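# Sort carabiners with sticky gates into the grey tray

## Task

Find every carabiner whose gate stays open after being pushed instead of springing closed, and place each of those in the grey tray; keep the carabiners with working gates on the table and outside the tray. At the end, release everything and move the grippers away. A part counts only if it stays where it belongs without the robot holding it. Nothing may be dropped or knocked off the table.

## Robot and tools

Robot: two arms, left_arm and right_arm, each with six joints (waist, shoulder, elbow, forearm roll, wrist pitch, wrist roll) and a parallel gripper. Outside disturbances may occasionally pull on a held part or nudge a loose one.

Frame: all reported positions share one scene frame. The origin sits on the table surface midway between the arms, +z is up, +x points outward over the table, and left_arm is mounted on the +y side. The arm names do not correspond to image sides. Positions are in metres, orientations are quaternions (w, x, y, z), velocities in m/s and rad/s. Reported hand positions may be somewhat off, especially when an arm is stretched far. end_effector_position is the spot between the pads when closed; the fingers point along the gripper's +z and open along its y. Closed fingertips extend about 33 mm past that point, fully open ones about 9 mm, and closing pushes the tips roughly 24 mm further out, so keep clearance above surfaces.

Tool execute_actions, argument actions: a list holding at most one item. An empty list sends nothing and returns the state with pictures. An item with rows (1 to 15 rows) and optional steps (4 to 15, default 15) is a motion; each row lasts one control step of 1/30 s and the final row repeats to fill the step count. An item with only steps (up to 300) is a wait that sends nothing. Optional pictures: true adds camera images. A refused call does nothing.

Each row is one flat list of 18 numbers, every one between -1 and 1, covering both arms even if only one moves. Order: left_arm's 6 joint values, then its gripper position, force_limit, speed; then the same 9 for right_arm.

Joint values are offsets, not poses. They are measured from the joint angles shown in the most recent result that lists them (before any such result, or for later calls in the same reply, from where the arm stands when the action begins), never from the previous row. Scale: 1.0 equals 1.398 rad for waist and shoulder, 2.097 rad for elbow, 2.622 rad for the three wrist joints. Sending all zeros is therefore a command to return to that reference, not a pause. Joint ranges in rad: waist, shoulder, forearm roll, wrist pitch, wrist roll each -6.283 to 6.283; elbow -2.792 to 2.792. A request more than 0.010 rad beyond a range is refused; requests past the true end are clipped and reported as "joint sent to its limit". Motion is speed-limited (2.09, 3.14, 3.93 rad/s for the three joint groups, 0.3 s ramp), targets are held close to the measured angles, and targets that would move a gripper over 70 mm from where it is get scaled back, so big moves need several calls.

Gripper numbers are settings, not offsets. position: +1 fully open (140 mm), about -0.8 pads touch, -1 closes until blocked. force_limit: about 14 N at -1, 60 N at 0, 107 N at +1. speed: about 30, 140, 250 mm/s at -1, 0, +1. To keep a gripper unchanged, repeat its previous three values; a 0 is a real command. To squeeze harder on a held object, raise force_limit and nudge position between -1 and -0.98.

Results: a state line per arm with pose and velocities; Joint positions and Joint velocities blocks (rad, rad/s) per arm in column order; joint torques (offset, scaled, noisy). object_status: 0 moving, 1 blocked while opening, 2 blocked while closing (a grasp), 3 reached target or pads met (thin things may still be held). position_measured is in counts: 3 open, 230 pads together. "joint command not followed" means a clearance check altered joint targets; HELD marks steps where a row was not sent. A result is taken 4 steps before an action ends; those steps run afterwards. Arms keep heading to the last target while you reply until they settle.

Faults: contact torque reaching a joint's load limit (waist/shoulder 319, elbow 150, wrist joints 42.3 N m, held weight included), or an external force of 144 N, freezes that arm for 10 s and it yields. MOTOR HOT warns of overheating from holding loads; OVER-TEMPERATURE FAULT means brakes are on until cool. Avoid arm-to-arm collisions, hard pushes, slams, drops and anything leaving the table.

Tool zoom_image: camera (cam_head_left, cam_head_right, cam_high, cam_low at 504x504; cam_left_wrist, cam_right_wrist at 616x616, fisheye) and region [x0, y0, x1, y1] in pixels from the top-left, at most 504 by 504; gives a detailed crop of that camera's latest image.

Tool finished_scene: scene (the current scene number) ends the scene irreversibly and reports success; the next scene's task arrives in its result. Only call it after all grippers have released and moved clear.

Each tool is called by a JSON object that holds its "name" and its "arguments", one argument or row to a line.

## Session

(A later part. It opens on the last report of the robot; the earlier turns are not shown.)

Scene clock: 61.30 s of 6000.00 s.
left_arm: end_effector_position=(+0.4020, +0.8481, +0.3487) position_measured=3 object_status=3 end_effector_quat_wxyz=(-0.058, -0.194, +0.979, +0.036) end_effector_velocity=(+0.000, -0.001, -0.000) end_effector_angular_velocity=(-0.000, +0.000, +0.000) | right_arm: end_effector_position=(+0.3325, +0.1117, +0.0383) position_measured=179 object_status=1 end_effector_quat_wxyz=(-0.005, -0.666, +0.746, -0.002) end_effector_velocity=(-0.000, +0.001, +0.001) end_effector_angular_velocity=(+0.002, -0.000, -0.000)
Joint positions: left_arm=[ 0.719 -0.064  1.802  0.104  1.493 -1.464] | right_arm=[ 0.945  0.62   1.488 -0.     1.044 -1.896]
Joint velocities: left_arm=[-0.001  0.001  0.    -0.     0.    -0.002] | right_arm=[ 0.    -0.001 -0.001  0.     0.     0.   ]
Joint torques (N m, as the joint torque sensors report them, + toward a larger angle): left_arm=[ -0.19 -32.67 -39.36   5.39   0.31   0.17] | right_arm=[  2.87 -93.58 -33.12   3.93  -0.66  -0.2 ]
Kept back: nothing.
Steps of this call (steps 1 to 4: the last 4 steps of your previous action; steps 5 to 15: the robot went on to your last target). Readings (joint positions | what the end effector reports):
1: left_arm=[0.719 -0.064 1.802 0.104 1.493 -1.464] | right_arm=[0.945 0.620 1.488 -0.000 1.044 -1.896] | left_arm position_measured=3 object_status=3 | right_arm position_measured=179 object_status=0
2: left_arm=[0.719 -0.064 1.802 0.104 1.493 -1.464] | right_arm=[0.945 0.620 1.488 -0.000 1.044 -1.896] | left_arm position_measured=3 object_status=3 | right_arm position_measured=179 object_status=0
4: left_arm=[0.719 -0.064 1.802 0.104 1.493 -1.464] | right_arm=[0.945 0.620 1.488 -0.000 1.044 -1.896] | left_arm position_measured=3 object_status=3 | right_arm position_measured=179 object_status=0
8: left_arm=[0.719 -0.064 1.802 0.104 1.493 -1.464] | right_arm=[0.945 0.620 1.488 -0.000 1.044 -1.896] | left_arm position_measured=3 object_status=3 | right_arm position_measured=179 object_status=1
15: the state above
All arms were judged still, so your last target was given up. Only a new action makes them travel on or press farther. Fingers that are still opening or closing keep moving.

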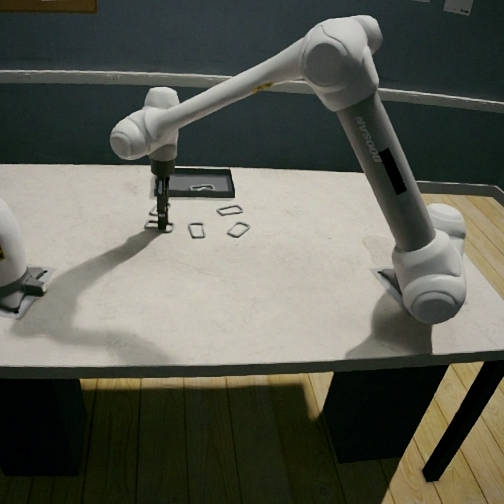

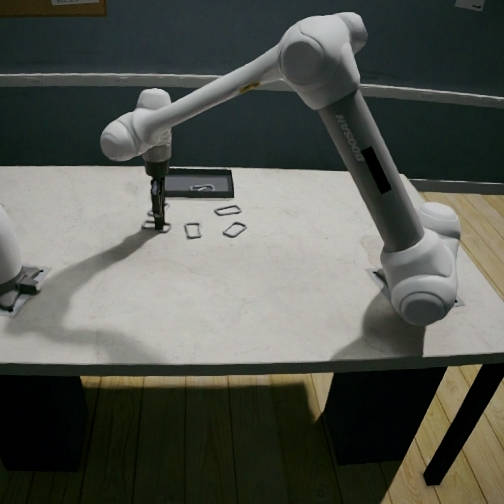

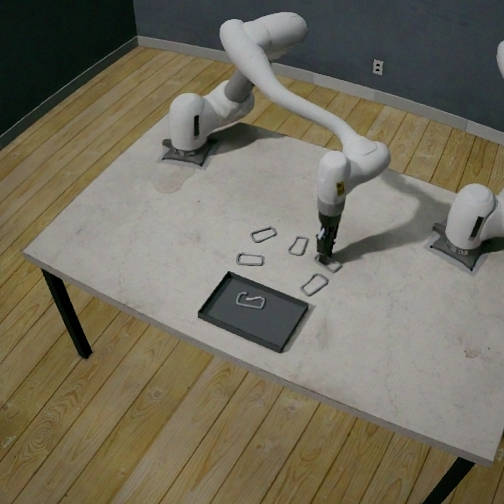

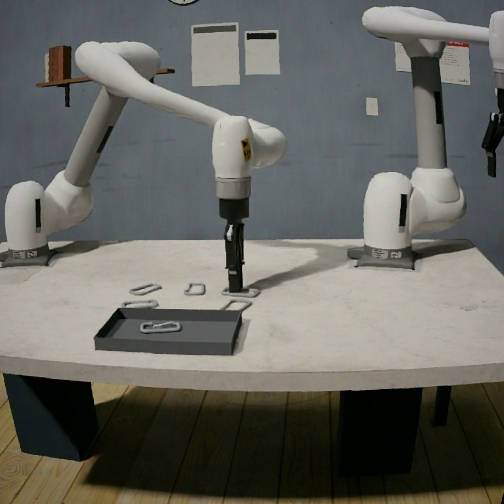

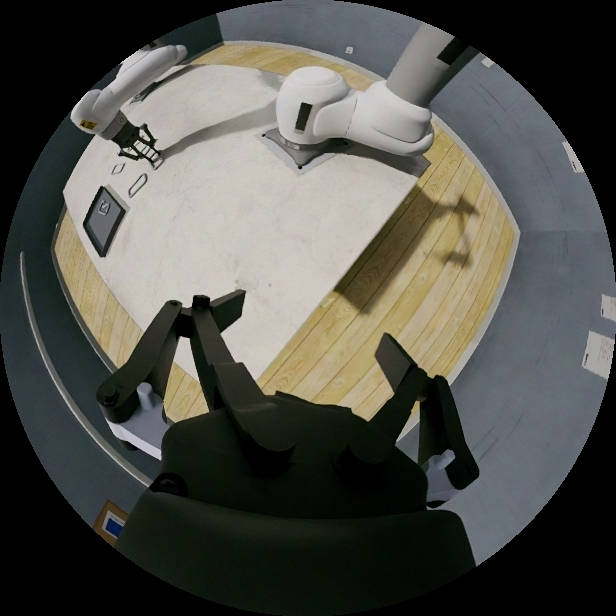

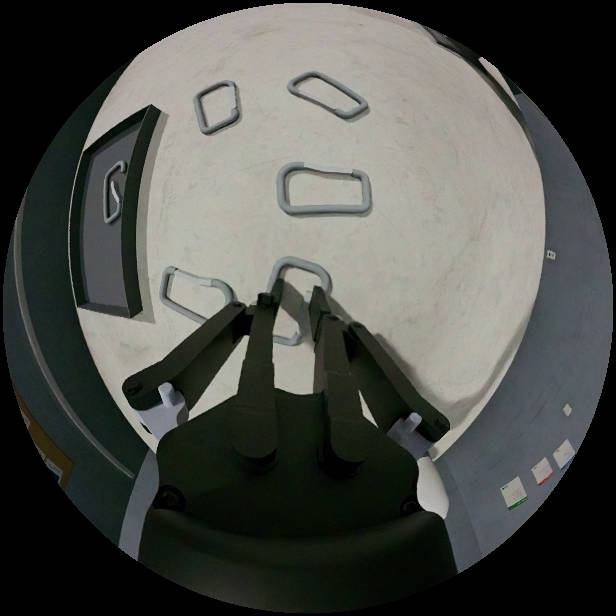

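{"name": "execute_actions", "arguments": {
  "actions": [
    {"rows":[[0,0,0,0,0,0,1,0,0,0,0,0,0,0,0,-0.5,0,-0.3],[0,0,0,0,0,0,1,0,0,0,0,0,0,0,0,-0.5,0,-0.3],[0,0,0,0,0,0,1,0,0,0,0,0,0,0,0,-0.5,0,-0.3],[0,0,0,0,0,0,1,0,0,0,0,0,0,0,0,-0.5,0,-0.3],[0,0,0,0,0,0,1,0,0,0,-0.017,-0.0085,0,0.016,0,-0.5,0,-0.3]],"steps":15}
  ]
}}

{"name": "execute_actions", "arguments": {
  "actions": [
    {"rows":[[0,0,0,0,0,0,1,0,0,-0.1536,-0.030,0.040,0,-0.0155,0.475,-0.5,0,-0.3]],"steps":15}
  ]
}}

{"name": "execute_actions", "arguments": {
  "actions": [
    {"steps":15}
  ],
  "pictures": true
}}

Scene clock: 62.73 s of 6000.00 s.
left_arm: end_effector_position=(+0.4020, +0.8481, +0.3487) position_measured=3 object_status=3 end_effector_quat_wxyz=(-0.058, -0.194, +0.979, +0.036) end_effector_velocity=(+0.000, -0.000, -0.000) end_effector_angular_velocity=(-0.000, +0.000, -0.000) | right_arm: end_effector_position=(+0.3322, +0.1111, +0.0647) position_measured=192 object_status=0 end_effector_quat_wxyz=(-0.005, -0.666, +0.746, -0.002) end_effector_velocity=(-0.002, -0.002, +0.029) end_effector_angular_velocity=(-0.003, +0.001, +0.000)
Joint positions: left_arm=[ 0.719 -0.064  1.802  0.104  1.493 -1.464] | right_arm=[ 0.945  0.599  1.471 -0.     1.083 -1.896]
Joint velocities: left_arm=[ 0.  0. -0. -0.  0.  0.] | right_arm=[ 0.001 -0.025 -0.017 -0.     0.045  0.001]
Joint torques (N m, as the joint torque sensors report them, + toward a larger angle): left_arm=[ -0.37 -32.34 -39.3    5.47   0.38   0.  ] | right_arm=[  3.11 -92.13 -33.51   3.87  -0.27  -0.07]
Steps of this call (steps 1 to 32: nothing new was sent; steps 33 to 43: the first 11 steps of this action). Readings (joint positions | what the end effector reports):
33: left_arm=[0.719 -0.064 1.802 0.104 1.493 -1.464] | right_arm=[0.945 0.620 1.488 -0.000 1.044 -1.896] | left_arm position_measured=3 object_status=3 | right_arm position_measured=179 object_status=0
34: left_arm=[0.719 -0.064 1.802 0.104 1.493 -1.464] | right_arm=[0.945 0.620 1.488 -0.000 1.044 -1.896] | left_arm position_measured=3 object_status=3 | right_arm position_measured=179 object_status=0
36: left_arm=[0.719 -0.064 1.802 0.104 1.493 -1.464] | right_arm=[0.945 0.620 1.488 -0.000 1.044 -1.896] | left_arm position_measured=3 object_status=3 | right_arm position_measured=191 object_status=0
40: left_arm=[0.719 -0.064 1.802 0.104 1.493 -1.464] | right_arm=[0.945 0.605 1.475 -0.000 1.071 -1.896] | left_arm position_measured=3 object_status=3 | right_arm position_measured=192 object_status=0
43: the state above

Scene clock: 63.23 s of 6000.00 s.
left_arm: end_effector_position=(+0.4020, +0.8481, +0.3487) position_measured=3 object_status=3 end_effector_quat_wxyz=(-0.058, -0.194, +0.979, +0.036) end_effector_velocity=(-0.001, +0.001, +0.001) end_effector_angular_velocity=(+0.002, -0.001, +0.003) | right_arm: end_effector_position=(+0.4067, +0.0554, +0.0633) position_measured=192 object_status=3 end_effector_quat_wxyz=(-0.005, -0.401, +0.916, -0.004) end_effector_velocity=(+0.231, -0.193, -0.011) end_effector_angular_velocity=(-0.017, -0.022, -2.676)
Joint positions: left_arm=[ 0.719 -0.064  1.802  0.104  1.493 -1.464] | right_arm=[ 0.834  0.575  1.514 -0.     1.064 -1.374]
Joint velocities: left_arm=[ 0.001 -0.001 -0.     0.001 -0.    -0.001] | right_arm=[-0.364 -0.069  0.141 -0.    -0.069  2.312]
Joint torques (N m, as the joint torque sensors report them, + toward a larger angle): left_arm=[ -0.11 -31.82 -39.05   5.52   0.42   0.12] | right_arm=[  6.55 -95.05 -34.68   4.    -0.19  -0.35]
Steps of this call (steps 1 to 4: the last 4 steps of your previous action; steps 5 to 15: the first 11 steps of this action, its rows measured from where the robot was after step 4). Readings (joint positions | what the end effector reports):
4: left_arm=[0.719 -0.064 1.802 0.104 1.493 -1.464] | right_arm=[0.945 0.597 1.470 -0.000 1.085 -1.896] | left_arm position_measured=3 object_status=3 | right_arm position_measured=192 object_status=3
5: left_arm=[0.719 -0.064 1.802 0.104 1.493 -1.464] | right_arm=[0.945 0.597 1.470 -0.000 1.086 -1.896] | left_arm position_measured=3 object_status=3 | right_arm position_measured=192 object_status=3
6: left_arm=[0.719 -0.064 1.802 0.104 1.493 -1.464] | right_arm=[0.944 0.596 1.471 -0.000 1.086 -1.889] | left_arm position_measured=3 object_status=3 | right_arm position_measured=192 object_status=3
8: left_arm=[0.719 -0.064 1.802 0.104 1.493 -1.464] | right_arm=[0.930 0.594 1.477 -0.000 1.083 -1.833] | left_arm position_measured=3 object_status=3 | right_arm position_measured=192 object_status=3
12: left_arm=[0.719 -0.064 1.802 0.104 1.493 -1.464] | right_arm=[0.872 0.583 1.499 -0.000 1.072 -1.590] | left_arm position_measured=3 object_status=3 | right_arm position_measured=192 object_status=3
15: the state above

Scene clock: 63.73 s of 6000.00 s.
left_arm: end_effector_position=(+0.4020, +0.8481, +0.3487) position_measured=3 object_status=3 end_effector_quat_wxyz=(-0.058, -0.194, +0.979, +0.036) end_effector_velocity=(-0.001, +0.001, +0.000) end_effector_angular_velocity=(+0.000, -0.001, +0.002) | right_arm: end_effector_position=(+0.4687, -0.0023, +0.0603) position_measured=192 object_status=3 end_effector_quat_wxyz=(-0.004, -0.000, +1.000, -0.005) end_effector_velocity=(+0.001, -0.001, -0.000) end_effector_angular_velocity=(-0.001, -0.000, -0.015)
Joint positions: left_arm=[ 0.719 -0.064  1.802  0.104  1.493 -1.464] | right_arm=[ 0.731  0.555  1.554 -0.     1.045 -0.652]
Joint velocities: left_arm=[ 0.002 -0.001 -0.    -0.    -0.     0.   ] | right_arm=[-0.001 -0.     0.001 -0.001  0.     0.014]
Joint torques (N m, as the joint torque sensors report them, + toward a larger angle): left_arm=[  0.55 -32.1  -39.09   5.46   0.39  -0.02] | right_arm=[  7.05 -92.29 -35.18   3.69  -0.22   0.02]
Kept back: nothing.
Steps of this call (steps 1 to 4: the last 4 steps of your previous action; steps 5 to 15: the robot went on to your last target). Readings (joint positions | what the end effector reports):
1: left_arm=[0.719 -0.064 1.802 0.104 1.493 -1.464] | right_arm=[0.822 0.573 1.519 -0.000 1.062 -1.293] | left_arm position_measured=3 object_status=3 | right_arm position_measured=192 object_status=3
2: left_arm=[0.719 -0.064 1.802 0.104 1.493 -1.464] | right_arm=[0.810 0.570 1.523 -0.000 1.060 -1.209] | left_arm position_measured=3 object_status=3 | right_arm position_measured=192 object_status=3
4: left_arm=[0.719 -0.064 1.802 0.104 1.493 -1.464] | right_arm=[0.785 0.566 1.533 -0.000 1.055 -1.038] | left_arm position_measured=3 object_status=3 | right_arm position_measured=192 object_status=3
8: left_arm=[0.719 -0.064 1.802 0.104 1.493 -1.464] | right_arm=[0.745 0.558 1.548 -0.000 1.048 -0.760] | left_arm position_measured=3 object_status=3 | right_arm position_measured=192 object_status=3
15: the state above

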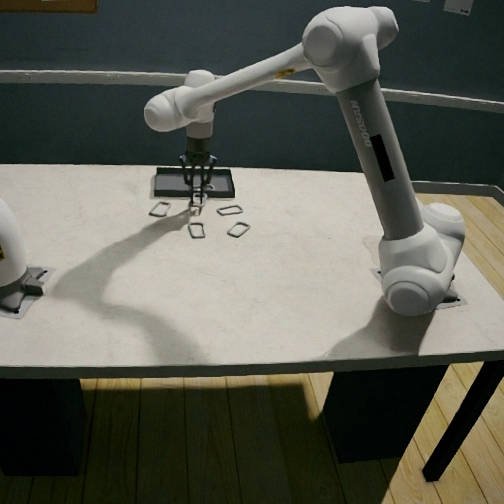

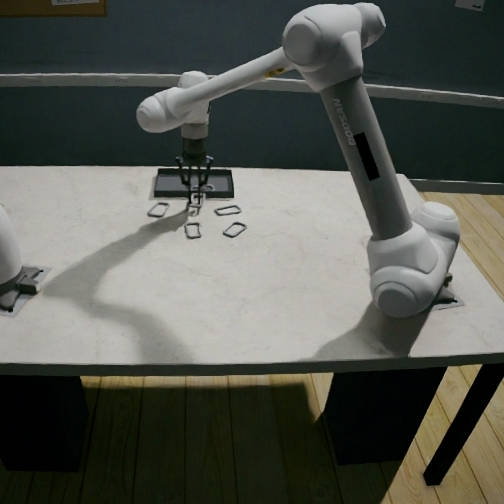

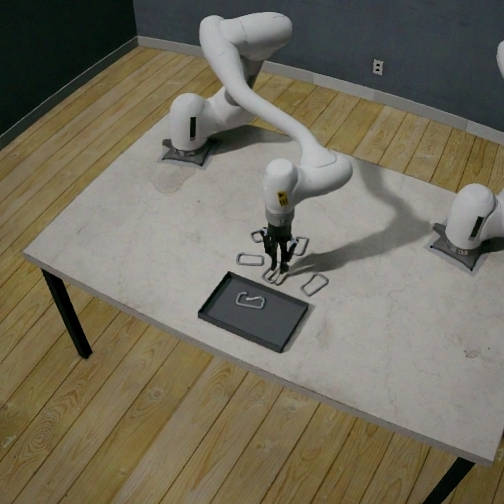

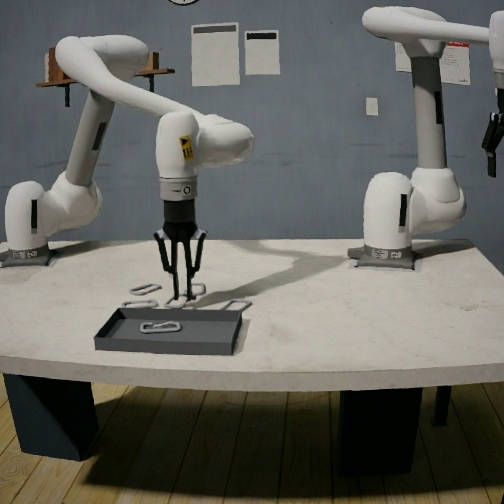

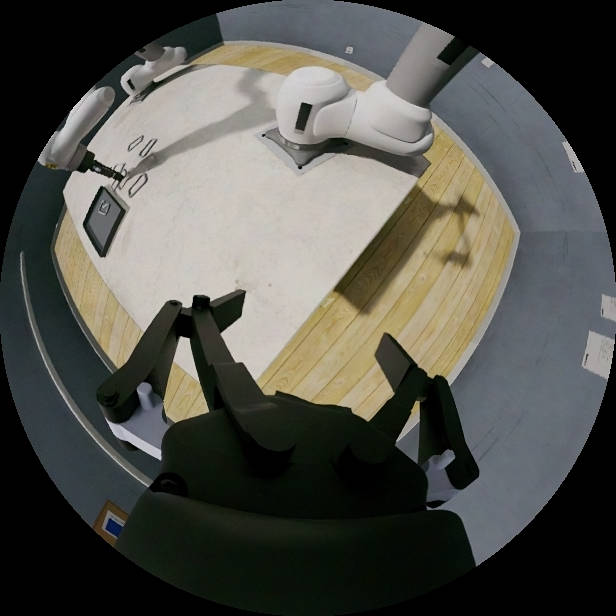

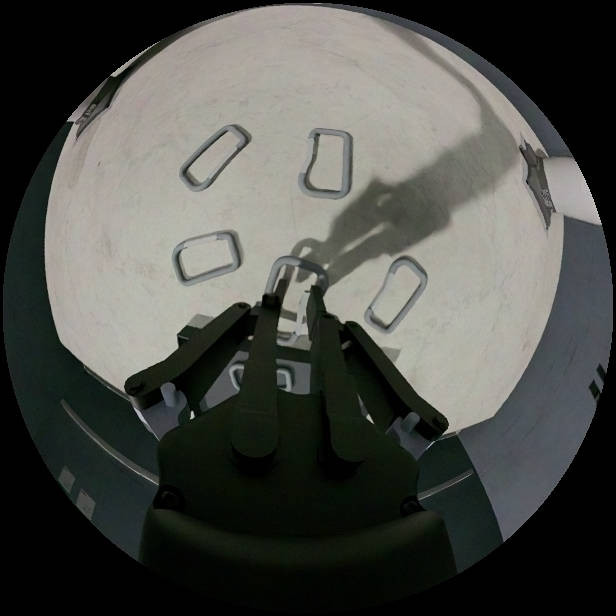

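{"name": "zoom_image", "arguments": {
  "camera": "cam_high",
  "region": [220,230,340,330]
}}

{"name": "zoom_image", "arguments": {
  "camera": "cam_right_wrist",
  "region": [200,180,420,400]
}}

Region (220, 230, 340, 330) of cam_high's 504x504 image, scaled by 4.200, with more detail than that image has.

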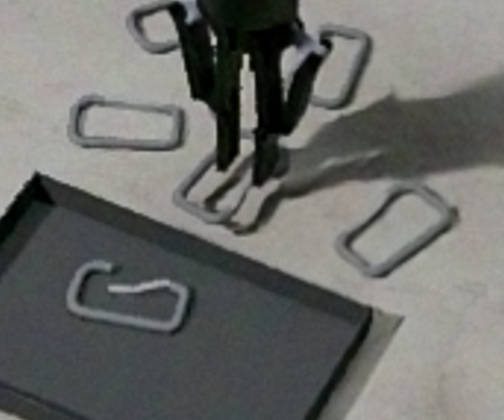

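Region (200, 180, 420, 400) of cam_right_wrist's 616x616 image, scaled by 2.291, with more detail than that image has.

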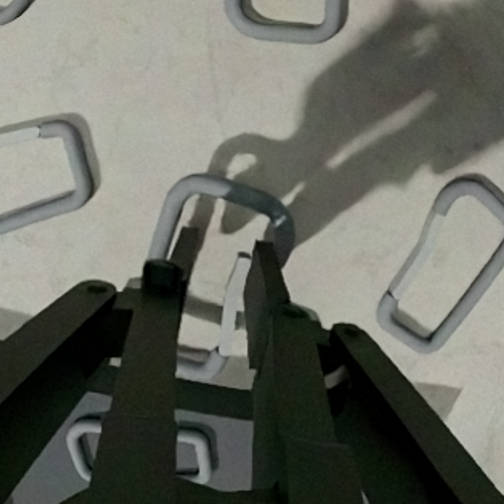

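{"name": "execute_actions", "arguments": {
  "actions": [
    {"rows":[[0,0,0,0,0,0,1,0,0,0,0.0107,0.006,0,-0.0105,0,-0.5,0,-0.3]],"steps":15}
  ],
  "pictures": true
}}

{"name": "zoom_image", "arguments": {
  "camera": "cam_high",
  "region": [220,230,340,330]
}}

{"name": "zoom_image", "arguments": {
  "camera": "cam_right_wrist",
  "region": [200,180,420,400]
}}

Scene clock: 64.40 s of 6000.00 s.
left_arm: end_effector_position=(+0.4020, +0.8481, +0.3487) position_measured=3 object_status=3 end_effector_quat_wxyz=(-0.058, -0.194, +0.979, +0.036) end_effector_velocity=(+0.000, +0.000, -0.000) end_effector_angular_velocity=(-0.001, +0.001, +0.001) | right_arm: end_effector_position=(+0.4687, -0.0026, +0.0425) position_measured=192 object_status=3 end_effector_quat_wxyz=(-0.004, -0.000, +1.000, -0.005) end_effector_velocity=(-0.000, -0.001, -0.004) end_effector_angular_velocity=(-0.002, +0.001, +0.001)
Joint positions: left_arm=[ 0.719 -0.064  1.802  0.104  1.493 -1.464] | right_arm=[ 0.73   0.57   1.566 -0.     1.018 -0.652]
Joint velocities: left_arm=[ 0.     0.001 -0.    -0.     0.    -0.   ] | right_arm=[-0.     0.004  0.002 -0.    -0.004 -0.001]
Joint torques (N m, as the joint torque sensors report them, + toward a larger angle): left_arm=[  0.52 -31.79 -39.45   5.36   0.4    0.08] | right_arm=[  3.21 -93.14 -33.97   4.07  -0.07  -0.14]
Steps of this call (steps 1 to 9: the robot went on to your last target; steps 10 to 20: the first 11 steps of this action). Readings (joint positions | what the end effector reports):
10: left_arm=[0.719 -0.064 1.802 0.104 1.493 -1.464] | right_arm=[0.730 0.555 1.554 -0.000 1.045 -0.651] | left_arm position_measured=3 object_status=3 | right_arm position_measured=192 object_status=3
11: left_arm=[0.719 -0.064 1.802 0.104 1.493 -1.464] | right_arm=[0.730 0.557 1.556 -0.000 1.040 -0.651] | left_arm position_measured=3 object_status=3 | right_arm position_measured=192 object_status=3
13: left_arm=[0.719 -0.064 1.802 0.104 1.493 -1.464] | right_arm=[0.730 0.565 1.563 -0.000 1.026 -0.651] | left_arm position_measured=3 object_status=3 | right_arm position_measured=192 object_status=3
17: left_arm=[0.719 -0.064 1.802 0.104 1.493 -1.464] | right_arm=[0.730 0.569 1.566 -0.000 1.019 -0.652] | left_arm position_measured=3 object_status=3 | right_arm position_measured=192 object_status=3
20: the state above

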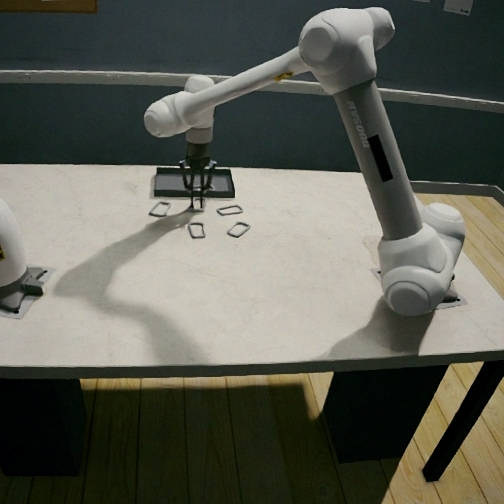

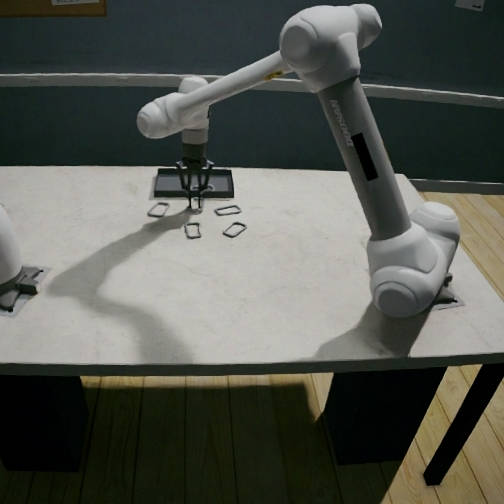

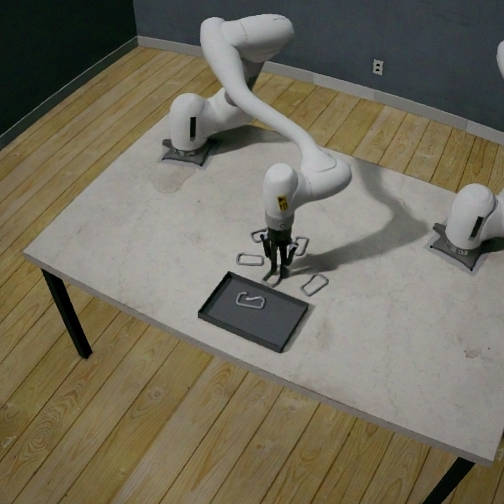

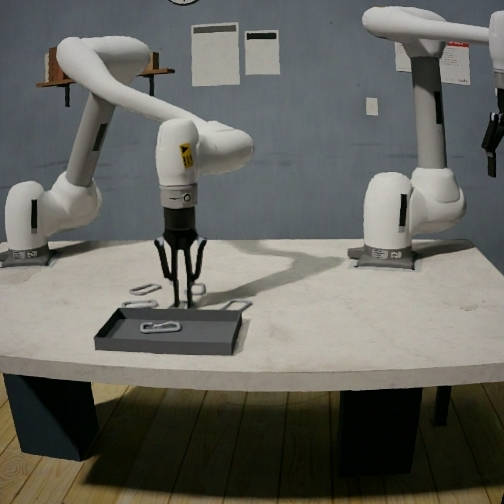

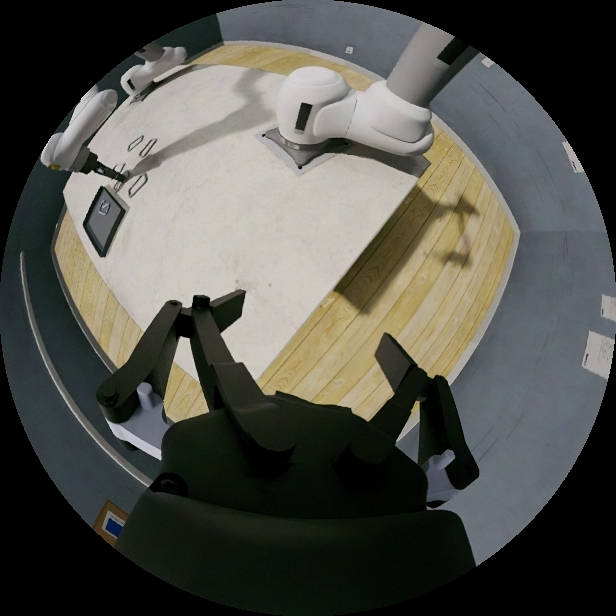

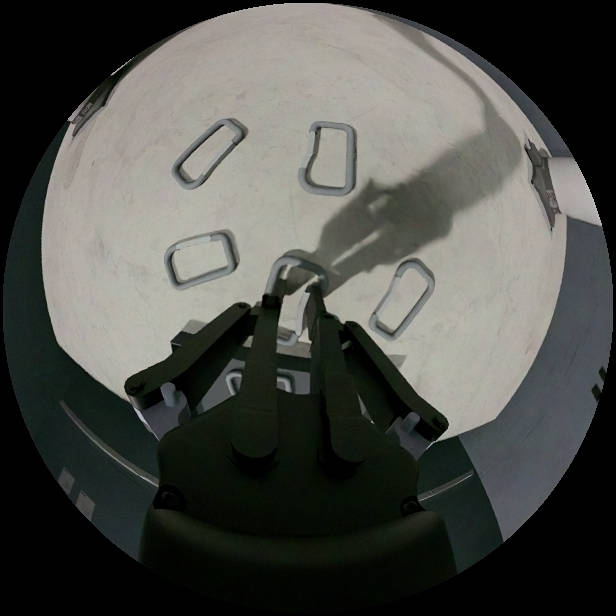

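Region (220, 230, 340, 330) of cam_high's 504x504 image, scaled by 4.200, with more detail than that image has.

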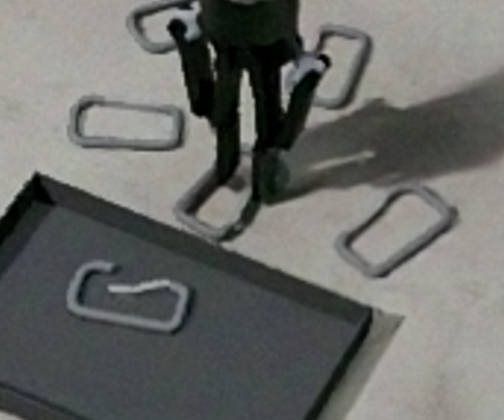

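Region (200, 180, 420, 400) of cam_right_wrist's 616x616 image, scaled by 2.291, with more detail than that image has.

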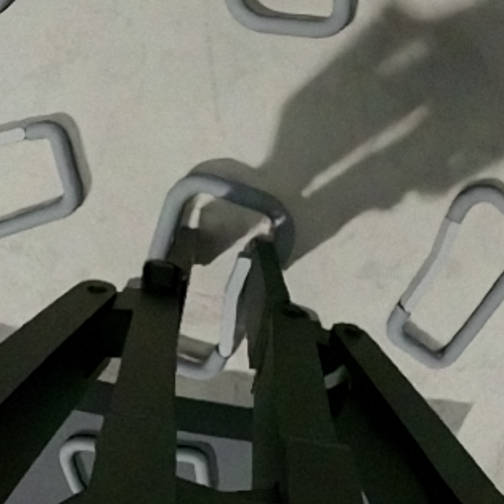

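{"name": "execute_actions", "arguments": {
  "actions": [
    {"rows":[[0,0,0,0,0,0,1,0,0,-0.0146,0.0112,-0.0127,0,0.0042,-0.0078,-0.5,0,-0.3]],"steps":15}
  ],
  "pictures": true
}}

{"name": "zoom_image", "arguments": {
  "camera": "cam_high",
  "region": [220,230,340,330]
}}

{"name": "zoom_image", "arguments": {
  "camera": "cam_right_wrist",
  "region": [200,180,420,400]
}}

Scene clock: 64.97 s of 6000.00 s.
left_arm: end_effector_position=(+0.4020, +0.8481, +0.3487) position_measured=3 object_status=3 end_effector_quat_wxyz=(-0.058, -0.194, +0.979, +0.036) end_effector_velocity=(-0.000, -0.000, +0.000) end_effector_angular_velocity=(+0.000, -0.001, +0.000) | right_arm: end_effector_position=(+0.4888, -0.0031, +0.0424) position_measured=192 object_status=3 end_effector_quat_wxyz=(-0.004, -0.000, +1.000, -0.005) end_effector_velocity=(+0.003, -0.001, -0.001) end_effector_angular_velocity=(-0.001, +0.001, +0.001)
Joint positions: left_arm=[ 0.719 -0.064  1.802  0.104  1.493 -1.464] | right_arm=[ 0.71   0.585  1.54  -0.     1.028 -0.672]
Joint velocities: left_arm=[-0.    -0.001  0.    -0.    -0.    -0.   ] | right_arm=[-0.003  0.003 -0.004  0.     0.002 -0.004]
Joint torques (N m, as the joint torque sensors report them, + toward a larger angle): left_arm=[ -0.35 -31.51 -39.1    5.36   0.36   0.04] | right_arm=[  3.98 -93.49 -33.52   3.72  -0.3   -0.12]
Steps of this call (steps 1 to 4: the last 4 steps of your previous action; steps 5 to 6: the robot went on to your last target; steps 7 to 17: the first 11 steps of this action). Readings (joint positions | what the end effector reports):
7: left_arm=[0.719 -0.064 1.802 0.104 1.493 -1.464] | right_arm=[0.730 0.570 1.566 -0.000 1.017 -0.652] | left_arm position_measured=3 object_status=3 | right_arm position_measured=192 object_status=3
8: left_arm=[0.719 -0.064 1.802 0.104 1.493 -1.464] | right_arm=[0.728 0.572 1.563 -0.000 1.019 -0.655] | left_arm position_measured=3 object_status=3 | right_arm position_measured=192 object_status=3
10: left_arm=[0.719 -0.064 1.802 0.104 1.493 -1.464] | right_arm=[0.717 0.580 1.549 -0.000 1.025 -0.665] | left_arm position_measured=3 object_status=3 | right_arm position_measured=192 object_status=3
14: left_arm=[0.719 -0.064 1.802 0.104 1.493 -1.464] | right_arm=[0.711 0.585 1.541 -0.000 1.028 -0.671] | left_arm position_measured=3 object_status=3 | right_arm position_measured=192 object_status=3
17: the state above

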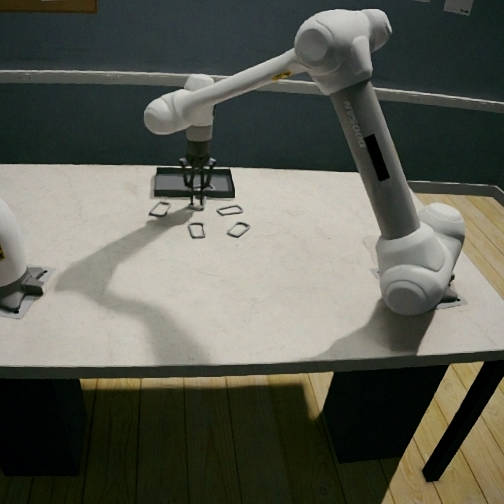

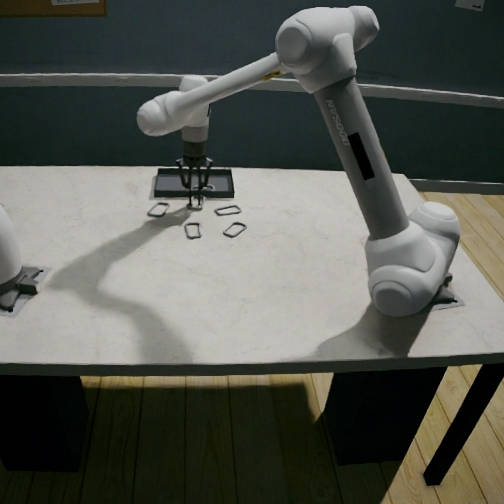

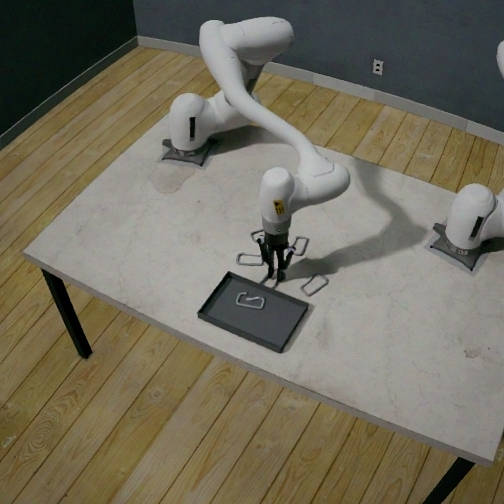

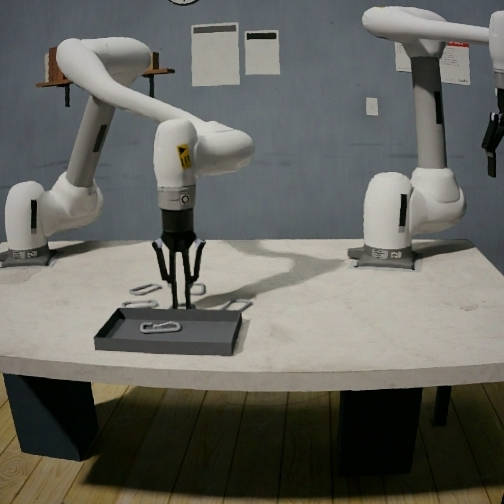

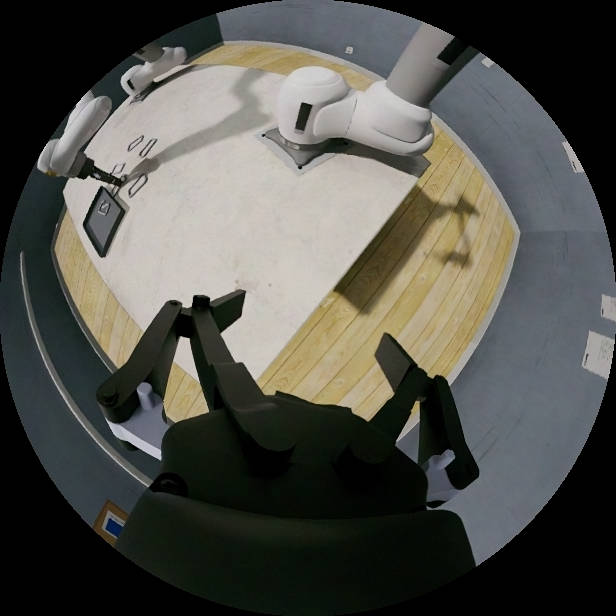

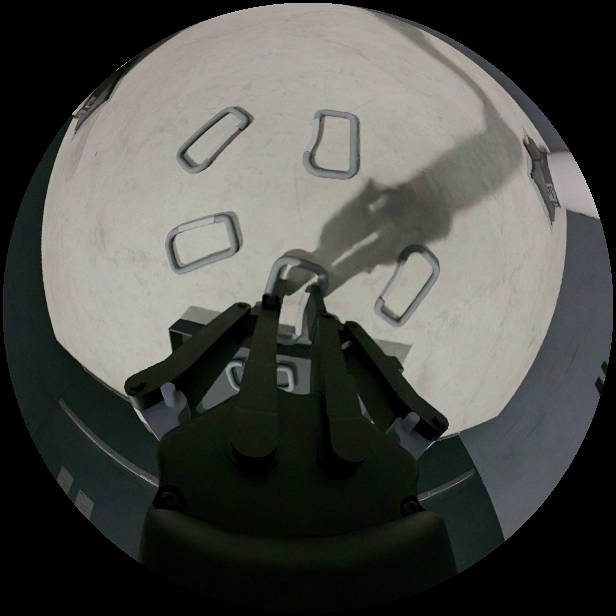

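Region (220, 230, 340, 330) of cam_high's 504x504 image, scaled by 4.200, with more detail than that image has.

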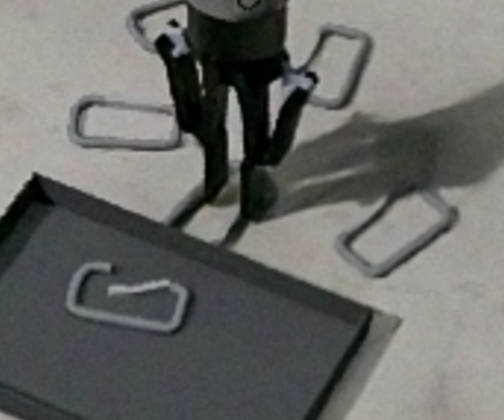

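Region (200, 180, 420, 400) of cam_right_wrist's 616x616 image, scaled by 2.291, with more detail than that image has.

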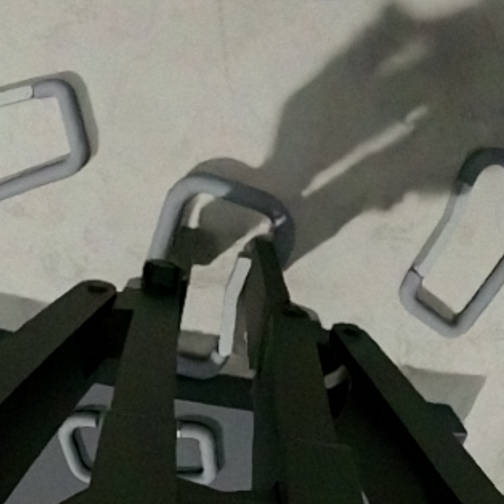

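No contact yet. Another 10 mm.

{"name": "execute_actions", "arguments": {
  "actions": [
    {"rows":[[0,0,0,0,0,0,1,0,0,-0.0073,0.0056,-0.0063,0,0.0021,-0.0039,-0.5,0,-0.3]],"steps":15}
  ],
  "pictures": true
}}

{"name": "zoom_image", "arguments": {
  "camera": "cam_right_wrist",
  "region": [200,180,420,400]
}}

Scene clock: 65.47 s of 6000.00 s.
left_arm: end_effector_position=(+0.4020, +0.8481, +0.3487) position_measured=3 object_status=3 end_effector_quat_wxyz=(-0.058, -0.194, +0.979, +0.036) end_effector_velocity=(+0.001, -0.000, -0.000) end_effector_angular_velocity=(-0.001, -0.000, +0.001) | right_arm: end_effector_position=(+0.4989, -0.0037, +0.0423) position_measured=192 object_status=3 end_effector_quat_wxyz=(-0.004, -0.000, +1.000, -0.005) end_effector_velocity=(+0.002, -0.000, -0.000) end_effector_angular_velocity=(-0.000, -0.001, -0.001)
Joint positions: left_arm=[ 0.719 -0.064  1.802  0.104  1.493 -1.464] | right_arm=[ 0.7    0.593  1.527 -0.     1.034 -0.682]
Joint velocities: left_arm=[-0.001  0.001 -0.    -0.001 -0.    -0.002] | right_arm=[-0.001  0.001 -0.002 -0.001  0.001 -0.   ]
Joint torques (N m, as the joint torque sensors report them, + toward a larger angle): left_arm=[ -0.19 -32.87 -39.07   5.46   0.44   0.05] | right_arm=[ -0.31 -98.47 -35.21   3.9   -0.36  -0.34]
Steps of this call (steps 1 to 4: the last 4 steps of your previous action; steps 5 to 15: the first 11 steps of this action). Readings (joint positions | what the end effector reports):
5: left_arm=[0.719 -0.064 1.802 0.104 1.493 -1.464] | right_arm=[0.710 0.586 1.540 -0.000 1.029 -0.672] | left_arm position_measured=3 object_status=3 | right_arm position_measured=192 object_status=3
6: left_arm=[0.719 -0.064 1.802 0.104 1.493 -1.464] | right_arm=[0.708 0.587 1.537 -0.000 1.030 -0.674] | left_arm position_measured=3 object_status=3 | right_arm position_measured=192 object_status=3
8: left_arm=[0.719 -0.064 1.802 0.104 1.493 -1.464] | right_arm=[0.703 0.591 1.531 -0.000 1.032 -0.679] | left_arm position_measured=3 object_status=3 | right_arm position_measured=192 object_status=3
12: left_arm=[0.719 -0.064 1.802 0.104 1.493 -1.464] | right_arm=[0.701 0.593 1.527 -0.000 1.034 -0.682] | left_arm position_measured=3 object_status=3 | right_arm position_measured=192 object_status=3
15: the state above

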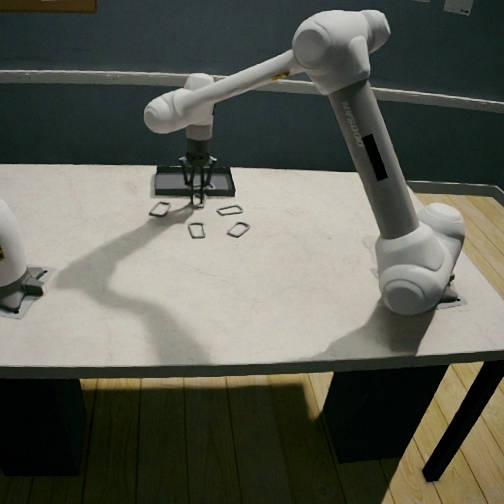

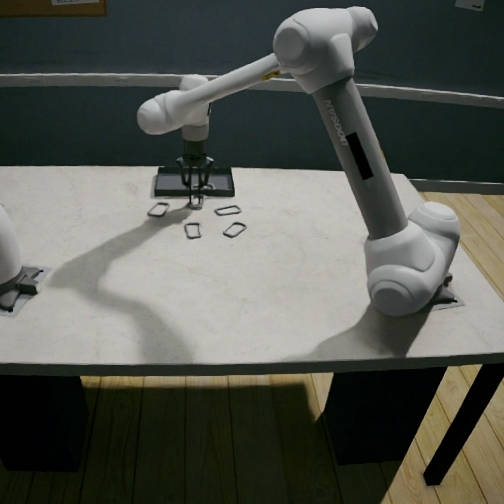

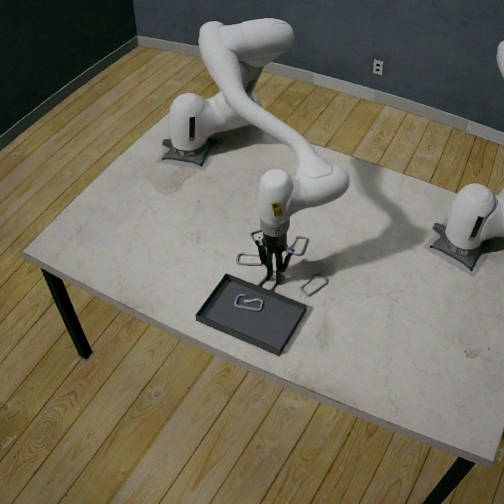

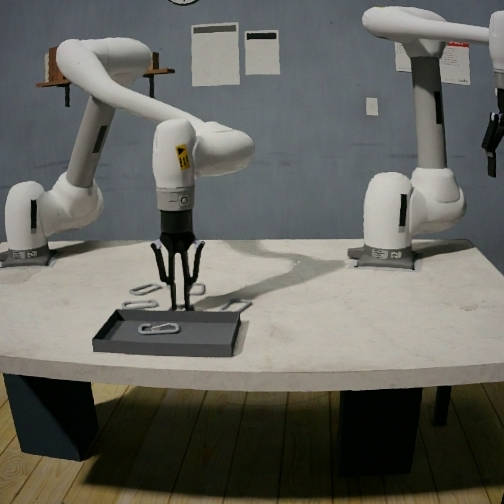

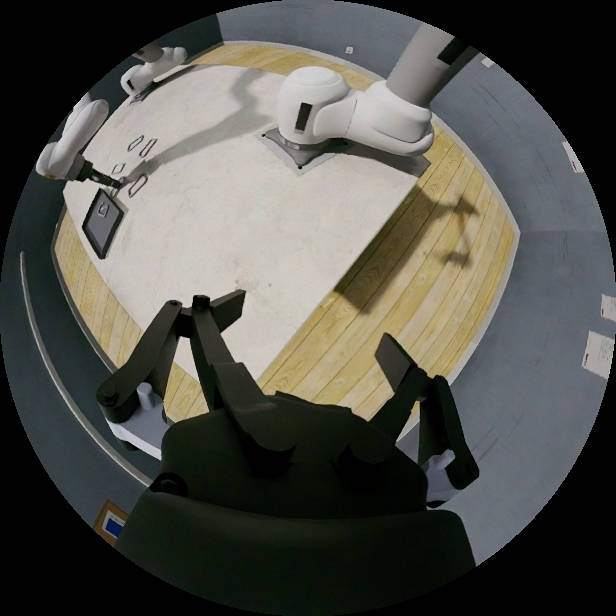

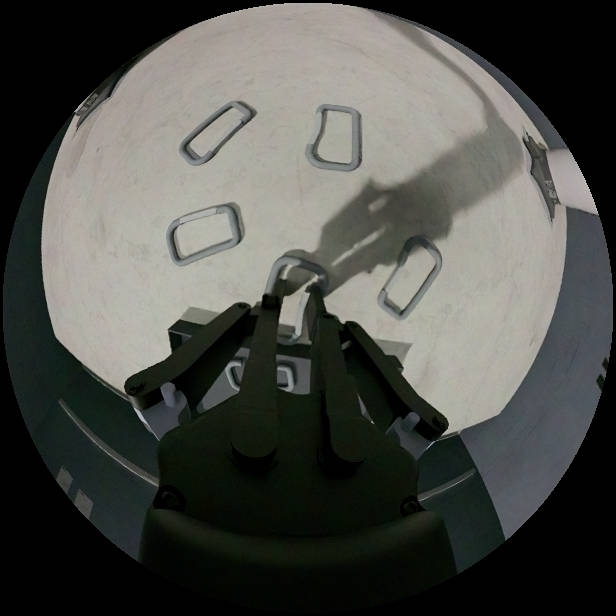

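Region (200, 180, 420, 400) of cam_right_wrist's 616x616 image, scaled by 2.291, with more detail than that image has.

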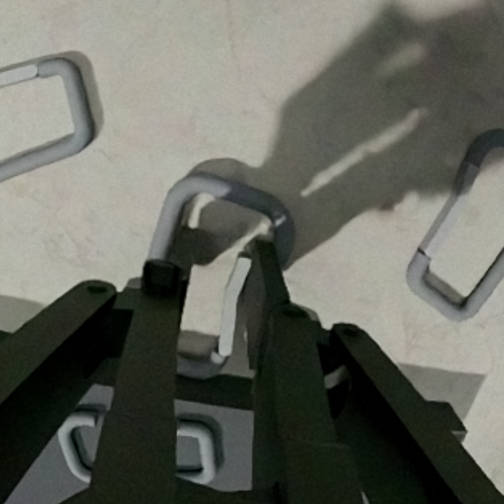

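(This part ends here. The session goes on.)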